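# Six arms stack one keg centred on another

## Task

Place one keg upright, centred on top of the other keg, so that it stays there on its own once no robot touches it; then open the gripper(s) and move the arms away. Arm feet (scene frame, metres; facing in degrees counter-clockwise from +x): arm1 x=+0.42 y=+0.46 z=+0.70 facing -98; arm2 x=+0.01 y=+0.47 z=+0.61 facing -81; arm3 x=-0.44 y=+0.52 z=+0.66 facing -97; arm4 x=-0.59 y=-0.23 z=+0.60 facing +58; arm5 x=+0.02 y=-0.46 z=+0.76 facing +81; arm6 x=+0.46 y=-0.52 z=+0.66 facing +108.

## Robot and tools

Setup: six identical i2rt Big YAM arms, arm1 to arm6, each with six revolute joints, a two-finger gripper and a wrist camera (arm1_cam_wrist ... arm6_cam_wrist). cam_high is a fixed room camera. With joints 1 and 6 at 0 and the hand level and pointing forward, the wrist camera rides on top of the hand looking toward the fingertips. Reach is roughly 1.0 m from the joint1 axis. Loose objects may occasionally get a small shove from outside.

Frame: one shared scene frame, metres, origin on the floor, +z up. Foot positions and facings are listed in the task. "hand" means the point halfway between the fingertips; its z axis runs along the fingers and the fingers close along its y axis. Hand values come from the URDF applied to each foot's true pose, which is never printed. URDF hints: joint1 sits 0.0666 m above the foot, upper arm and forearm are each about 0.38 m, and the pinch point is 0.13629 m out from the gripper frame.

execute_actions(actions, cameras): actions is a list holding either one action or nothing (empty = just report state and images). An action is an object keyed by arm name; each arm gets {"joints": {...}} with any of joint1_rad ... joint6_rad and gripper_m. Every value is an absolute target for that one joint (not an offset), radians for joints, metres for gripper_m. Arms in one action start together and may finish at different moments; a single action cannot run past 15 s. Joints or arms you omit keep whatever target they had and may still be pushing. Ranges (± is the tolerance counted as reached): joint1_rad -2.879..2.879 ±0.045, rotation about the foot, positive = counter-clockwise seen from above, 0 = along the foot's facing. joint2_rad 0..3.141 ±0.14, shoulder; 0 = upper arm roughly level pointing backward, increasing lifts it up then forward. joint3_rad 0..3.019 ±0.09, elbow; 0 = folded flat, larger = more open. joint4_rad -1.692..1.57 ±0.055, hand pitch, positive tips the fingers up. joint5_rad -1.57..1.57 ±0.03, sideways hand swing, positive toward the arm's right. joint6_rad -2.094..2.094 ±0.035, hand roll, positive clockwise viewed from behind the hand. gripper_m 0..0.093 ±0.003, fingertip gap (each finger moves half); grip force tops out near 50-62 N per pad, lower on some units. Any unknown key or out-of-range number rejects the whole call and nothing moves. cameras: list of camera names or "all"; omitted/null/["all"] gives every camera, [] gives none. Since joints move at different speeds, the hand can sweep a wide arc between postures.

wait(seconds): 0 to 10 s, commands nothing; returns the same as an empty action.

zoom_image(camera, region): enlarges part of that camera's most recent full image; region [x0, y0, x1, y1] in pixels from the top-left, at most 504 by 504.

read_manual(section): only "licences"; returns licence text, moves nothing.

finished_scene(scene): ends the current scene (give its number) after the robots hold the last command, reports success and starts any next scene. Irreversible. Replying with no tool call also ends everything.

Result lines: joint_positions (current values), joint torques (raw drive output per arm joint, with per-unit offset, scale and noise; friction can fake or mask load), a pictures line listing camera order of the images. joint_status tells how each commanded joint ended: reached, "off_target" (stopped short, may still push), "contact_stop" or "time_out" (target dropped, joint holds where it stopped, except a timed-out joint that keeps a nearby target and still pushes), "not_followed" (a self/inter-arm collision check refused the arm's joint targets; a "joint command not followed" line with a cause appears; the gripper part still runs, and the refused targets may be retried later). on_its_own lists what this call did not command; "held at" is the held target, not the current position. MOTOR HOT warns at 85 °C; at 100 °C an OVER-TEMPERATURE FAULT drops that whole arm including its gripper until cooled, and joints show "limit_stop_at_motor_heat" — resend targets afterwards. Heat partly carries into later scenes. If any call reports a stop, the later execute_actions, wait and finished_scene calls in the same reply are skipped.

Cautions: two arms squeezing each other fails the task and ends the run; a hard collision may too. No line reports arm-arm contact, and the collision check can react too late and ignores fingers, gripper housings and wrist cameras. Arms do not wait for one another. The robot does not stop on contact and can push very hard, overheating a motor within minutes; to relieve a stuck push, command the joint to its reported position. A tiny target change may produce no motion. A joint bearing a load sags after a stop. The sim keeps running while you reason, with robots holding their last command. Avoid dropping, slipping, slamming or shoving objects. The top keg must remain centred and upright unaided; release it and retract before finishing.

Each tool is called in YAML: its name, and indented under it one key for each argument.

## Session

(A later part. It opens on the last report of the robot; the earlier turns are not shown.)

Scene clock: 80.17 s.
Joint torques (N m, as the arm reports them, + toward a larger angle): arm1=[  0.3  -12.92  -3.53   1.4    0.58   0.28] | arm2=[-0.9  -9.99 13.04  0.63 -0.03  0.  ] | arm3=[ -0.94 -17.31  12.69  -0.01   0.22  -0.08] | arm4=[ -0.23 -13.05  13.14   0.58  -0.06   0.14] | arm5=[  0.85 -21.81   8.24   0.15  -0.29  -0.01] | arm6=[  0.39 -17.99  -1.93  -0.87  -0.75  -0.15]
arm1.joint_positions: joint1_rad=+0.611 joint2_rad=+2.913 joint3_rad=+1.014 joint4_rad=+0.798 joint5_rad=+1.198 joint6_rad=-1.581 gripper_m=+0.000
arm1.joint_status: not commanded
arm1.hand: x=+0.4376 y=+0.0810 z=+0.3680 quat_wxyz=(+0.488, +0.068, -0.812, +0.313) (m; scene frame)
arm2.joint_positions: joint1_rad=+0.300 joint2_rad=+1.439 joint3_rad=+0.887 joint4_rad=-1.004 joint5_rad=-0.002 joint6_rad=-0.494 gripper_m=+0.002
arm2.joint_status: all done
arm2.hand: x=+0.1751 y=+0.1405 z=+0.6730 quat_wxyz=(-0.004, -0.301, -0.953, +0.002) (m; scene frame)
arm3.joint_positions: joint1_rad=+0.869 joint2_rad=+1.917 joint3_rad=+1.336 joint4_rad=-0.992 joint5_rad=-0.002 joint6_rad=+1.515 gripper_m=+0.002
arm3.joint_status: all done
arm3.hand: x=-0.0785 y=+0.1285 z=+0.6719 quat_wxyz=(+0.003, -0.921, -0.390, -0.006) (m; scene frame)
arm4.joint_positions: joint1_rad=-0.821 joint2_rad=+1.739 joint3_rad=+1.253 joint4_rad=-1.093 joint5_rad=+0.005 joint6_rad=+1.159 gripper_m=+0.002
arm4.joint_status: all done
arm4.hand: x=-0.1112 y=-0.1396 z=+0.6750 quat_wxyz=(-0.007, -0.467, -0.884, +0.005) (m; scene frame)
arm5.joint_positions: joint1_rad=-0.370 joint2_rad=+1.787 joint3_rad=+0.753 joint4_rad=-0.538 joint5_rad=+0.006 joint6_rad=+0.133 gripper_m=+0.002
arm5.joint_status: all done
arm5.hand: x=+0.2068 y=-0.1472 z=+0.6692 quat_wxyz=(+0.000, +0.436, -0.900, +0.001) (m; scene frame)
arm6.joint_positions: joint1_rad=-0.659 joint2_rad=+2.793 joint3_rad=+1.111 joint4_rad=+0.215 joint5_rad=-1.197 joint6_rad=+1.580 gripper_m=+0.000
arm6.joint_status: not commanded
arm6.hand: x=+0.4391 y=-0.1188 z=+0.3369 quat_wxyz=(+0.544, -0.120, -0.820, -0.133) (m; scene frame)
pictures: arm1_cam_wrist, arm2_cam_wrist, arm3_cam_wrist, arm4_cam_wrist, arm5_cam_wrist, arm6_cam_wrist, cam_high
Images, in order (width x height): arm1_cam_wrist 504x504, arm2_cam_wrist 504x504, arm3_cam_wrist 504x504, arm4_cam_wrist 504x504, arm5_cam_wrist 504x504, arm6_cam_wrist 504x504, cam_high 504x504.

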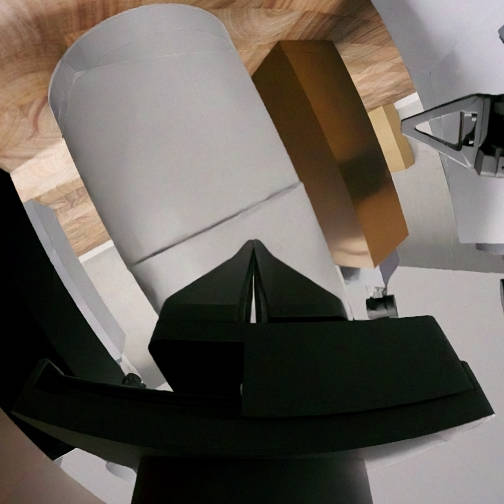

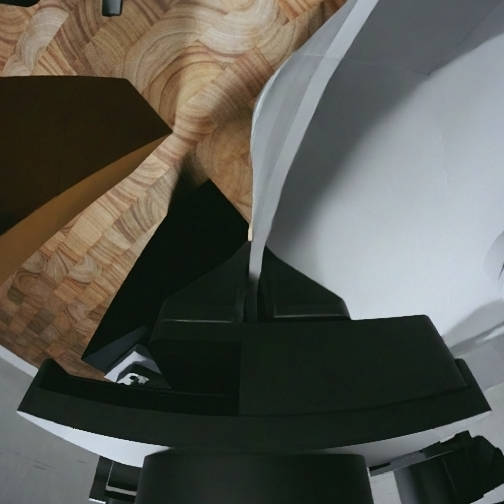

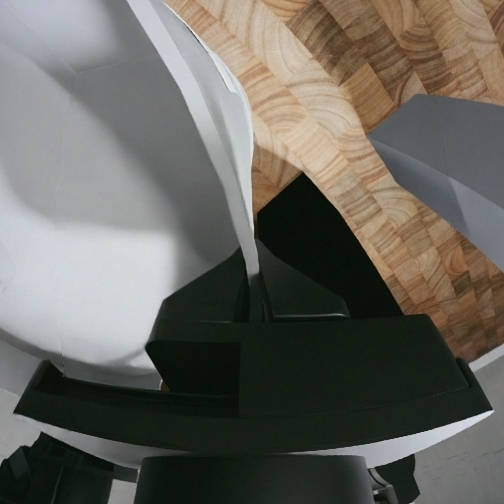

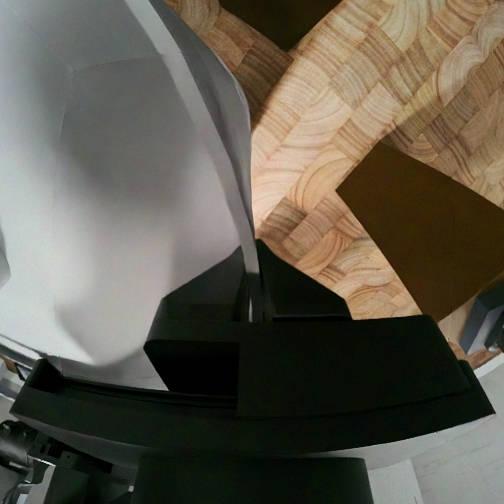

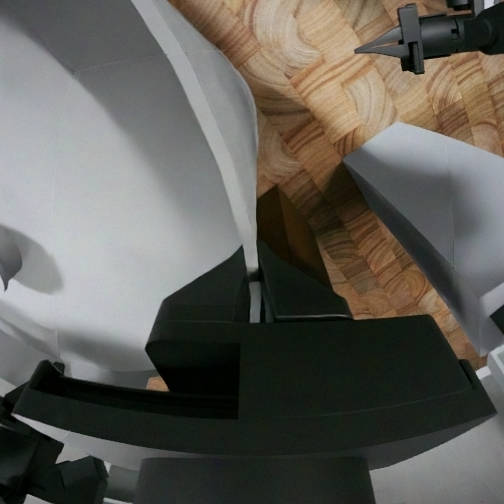

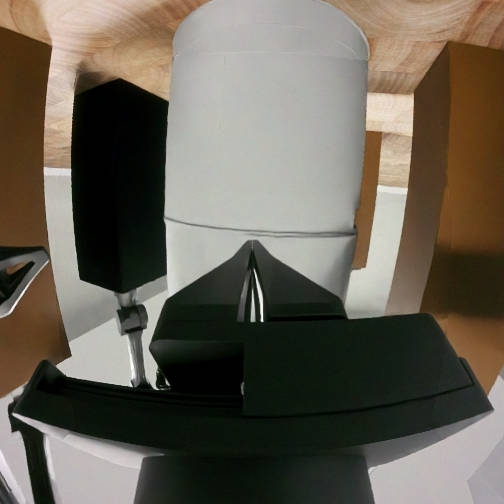

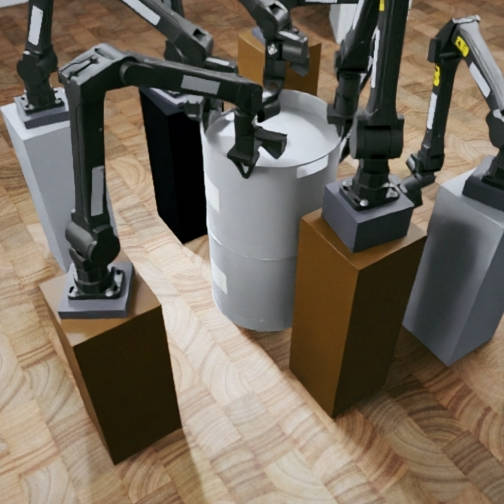

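execute_actions:
  actions:
    - {"arm2":{"joints":{"gripper_m":0.09}},"arm3":{"joints":{"gripper_m":0.09}},"arm4":{"joints":{"gripper_m":0.09}},"arm5":{"joints":{"gripper_m":0.09}}}
  cameras: []

execute_actions:
  actions:
    - {"arm2":{"joints":{"joint2_rad":0.9,"joint4_rad":-1.1}},"arm3":{"joints":{"joint2_rad":1.2,"joint4_rad":-1.2}},"arm4":{"joints":{"joint2_rad":1.1,"joint4_rad":-1.2}},"arm5":{"joints":{"joint2_rad":1.1,"joint4_rad":-0.7}}}
  cameras: ["cam_high"]

finished_scene:
  scene: 1

Scene clock: 82.27 s.
Joint torques (N m, as the arm reports them, + toward a larger angle): arm1=[  0.   -13.22  -3.46   1.51   0.6    0.27] | arm2=[-1.   -9.69 12.77  0.66 -0.04 -0.01] | arm3=[ -0.93 -14.96  12.35   0.07   0.23  -0.05] | arm4=[ -0.47 -10.57  11.96   0.72   0.03   0.09] | arm5=[  2.2  -14.55   8.7    0.11  -0.13  -0.03] | arm6=[  0.25 -18.13  -1.79  -0.54  -0.69  -0.11]
arm1.joint_positions: joint1_rad=+0.611 joint2_rad=+2.913 joint3_rad=+1.014 joint4_rad=+0.798 joint5_rad=+1.198 joint6_rad=-1.581 gripper_m=+0.000
arm1.joint_status: not commanded
arm1.hand: x=+0.4376 y=+0.0810 z=+0.3680 quat_wxyz=(+0.488, +0.068, -0.812, +0.313) (m; scene frame)
arm2.joint_positions: joint1_rad=+0.300 joint2_rad=+1.435 joint3_rad=+0.891 joint4_rad=-1.004 joint5_rad=-0.002 joint6_rad=-0.494 gripper_m=+0.090
arm2.joint_status: all done
arm2.hand: x=+0.1759 y=+0.1387 z=+0.6757 quat_wxyz=(-0.007, -0.301, -0.953, +0.005) (m; scene frame)
arm3.joint_positions: joint1_rad=+0.869 joint2_rad=+1.885 joint3_rad=+1.343 joint4_rad=-0.992 joint5_rad=-0.002 joint6_rad=+1.511 gripper_m=+0.090
arm3.joint_status: all done
arm3.hand: x=-0.0740 y=+0.1233 z=+0.6910 quat_wxyz=(-0.016, -0.920, -0.392, -0.013) (m; scene frame)
arm4.joint_positions: joint1_rad=-0.819 joint2_rad=+1.707 joint3_rad=+1.272 joint4_rad=-1.094 joint5_rad=+0.003 joint6_rad=+1.164 gripper_m=+0.090
arm4.joint_status: all done
arm4.hand: x=-0.1027 y=-0.1362 z=+0.6966 quat_wxyz=(-0.025, -0.468, -0.883, -0.011) (m; scene frame)
arm5.joint_positions: joint1_rad=-0.383 joint2_rad=+1.724 joint3_rad=+0.753 joint4_rad=-0.538 joint5_rad=+0.004 joint6_rad=+0.133 gripper_m=+0.090
arm5.joint_status: all done
arm5.hand: x=+0.2178 y=-0.1382 z=+0.6914 quat_wxyz=(-0.026, +0.430, -0.902, -0.018) (m; scene frame)
arm6.joint_positions: joint1_rad=-0.659 joint2_rad=+2.793 joint3_rad=+1.111 joint4_rad=+0.215 joint5_rad=-1.197 joint6_rad=+1.580 gripper_m=+0.000
arm6.joint_status: not commanded
arm6.hand: x=+0.4391 y=-0.1188 z=+0.3369 quat_wxyz=(+0.544, -0.120, -0.820, -0.133) (m; scene frame)
pictures: none
No camera images: the call's "cameras" was empty. Leave "cameras" out to get every camera's image.

Scene clock: 83.77 s.
Joint torques (N m, as the arm reports them, + toward a larger angle): arm1=[  0.28 -12.88  -3.54   1.47   0.58   0.27] | arm2=[-1.01 -2.2  14.77  0.72 -0.04  0.01] | arm3=[-1.05 -5.54 12.89  0.7   0.22 -0.08] | arm4=[-0.42 -2.05 12.17  1.16  0.03  0.06] | arm5=[ 2.35 -7.38 13.56  0.67 -0.08  0.  ] | arm6=[  0.27 -18.12  -1.87  -0.6   -0.71  -0.12]
arm1.joint_positions: joint1_rad=+0.611 joint2_rad=+2.913 joint3_rad=+1.014 joint4_rad=+0.798 joint5_rad=+1.198 joint6_rad=-1.581 gripper_m=+0.000
arm1.joint_status: not commanded
arm1.hand: x=+0.4376 y=+0.0810 z=+0.3680 quat_wxyz=(+0.488, +0.068, -0.812, +0.313) (m; scene frame)
arm2.joint_positions: joint1_rad=+0.300 joint2_rad=+0.889 joint3_rad=+0.897 joint4_rad=-1.084 joint5_rad=-0.002 joint6_rad=-0.494 gripper_m=+0.090
arm2.joint_status: all done
arm2.hand: x=+0.1604 y=+0.1693 z=+0.8585 quat_wxyz=(-0.170, -0.292, -0.925, +0.173) (m; scene frame)
arm3.joint_positions: joint1_rad=+0.869 joint2_rad=+1.189 joint3_rad=+1.361 joint4_rad=-1.188 joint5_rad=-0.002 joint6_rad=+1.510 gripper_m=+0.090
arm3.joint_status: all done
arm3.hand: x=-0.1384 y=+0.1873 z=+1.0270 quat_wxyz=(-0.256, -0.885, -0.376, -0.098) (m; scene frame)
arm4.joint_positions: joint1_rad=-0.819 joint2_rad=+1.086 joint3_rad=+1.291 joint4_rad=-1.192 joint5_rad=+0.003 joint6_rad=+1.164 gripper_m=+0.090
arm4.joint_status: all done
arm4.hand: x=-0.1873 y=-0.1493 z=+0.9754 quat_wxyz=(-0.232, -0.446, -0.845, -0.178) (m; scene frame)
arm5.joint_positions: joint1_rad=-0.383 joint2_rad=+1.092 joint3_rad=+0.753 joint4_rad=-0.688 joint5_rad=+0.004 joint6_rad=+0.133 gripper_m=+0.090
arm5.joint_status: all done
arm5.hand: x=+0.2277 y=-0.1241 z=+0.9184 quat_wxyz=(-0.226, +0.413, -0.870, -0.148) (m; scene frame)
arm6.joint_positions: joint1_rad=-0.659 joint2_rad=+2.793 joint3_rad=+1.111 joint4_rad=+0.215 joint5_rad=-1.197 joint6_rad=+1.580 gripper_m=+0.000
arm6.joint_status: not commanded
arm6.hand: x=+0.4391 y=-0.1188 z=+0.3369 quat_wxyz=(+0.544, -0.120, -0.820, -0.133) (m; scene frame)
pictures: cam_high
Images, in order (width x height): cam_high 504x504.

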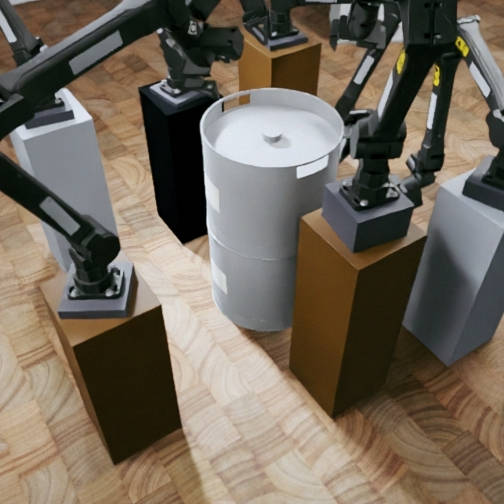

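The scene is finished: the task was done.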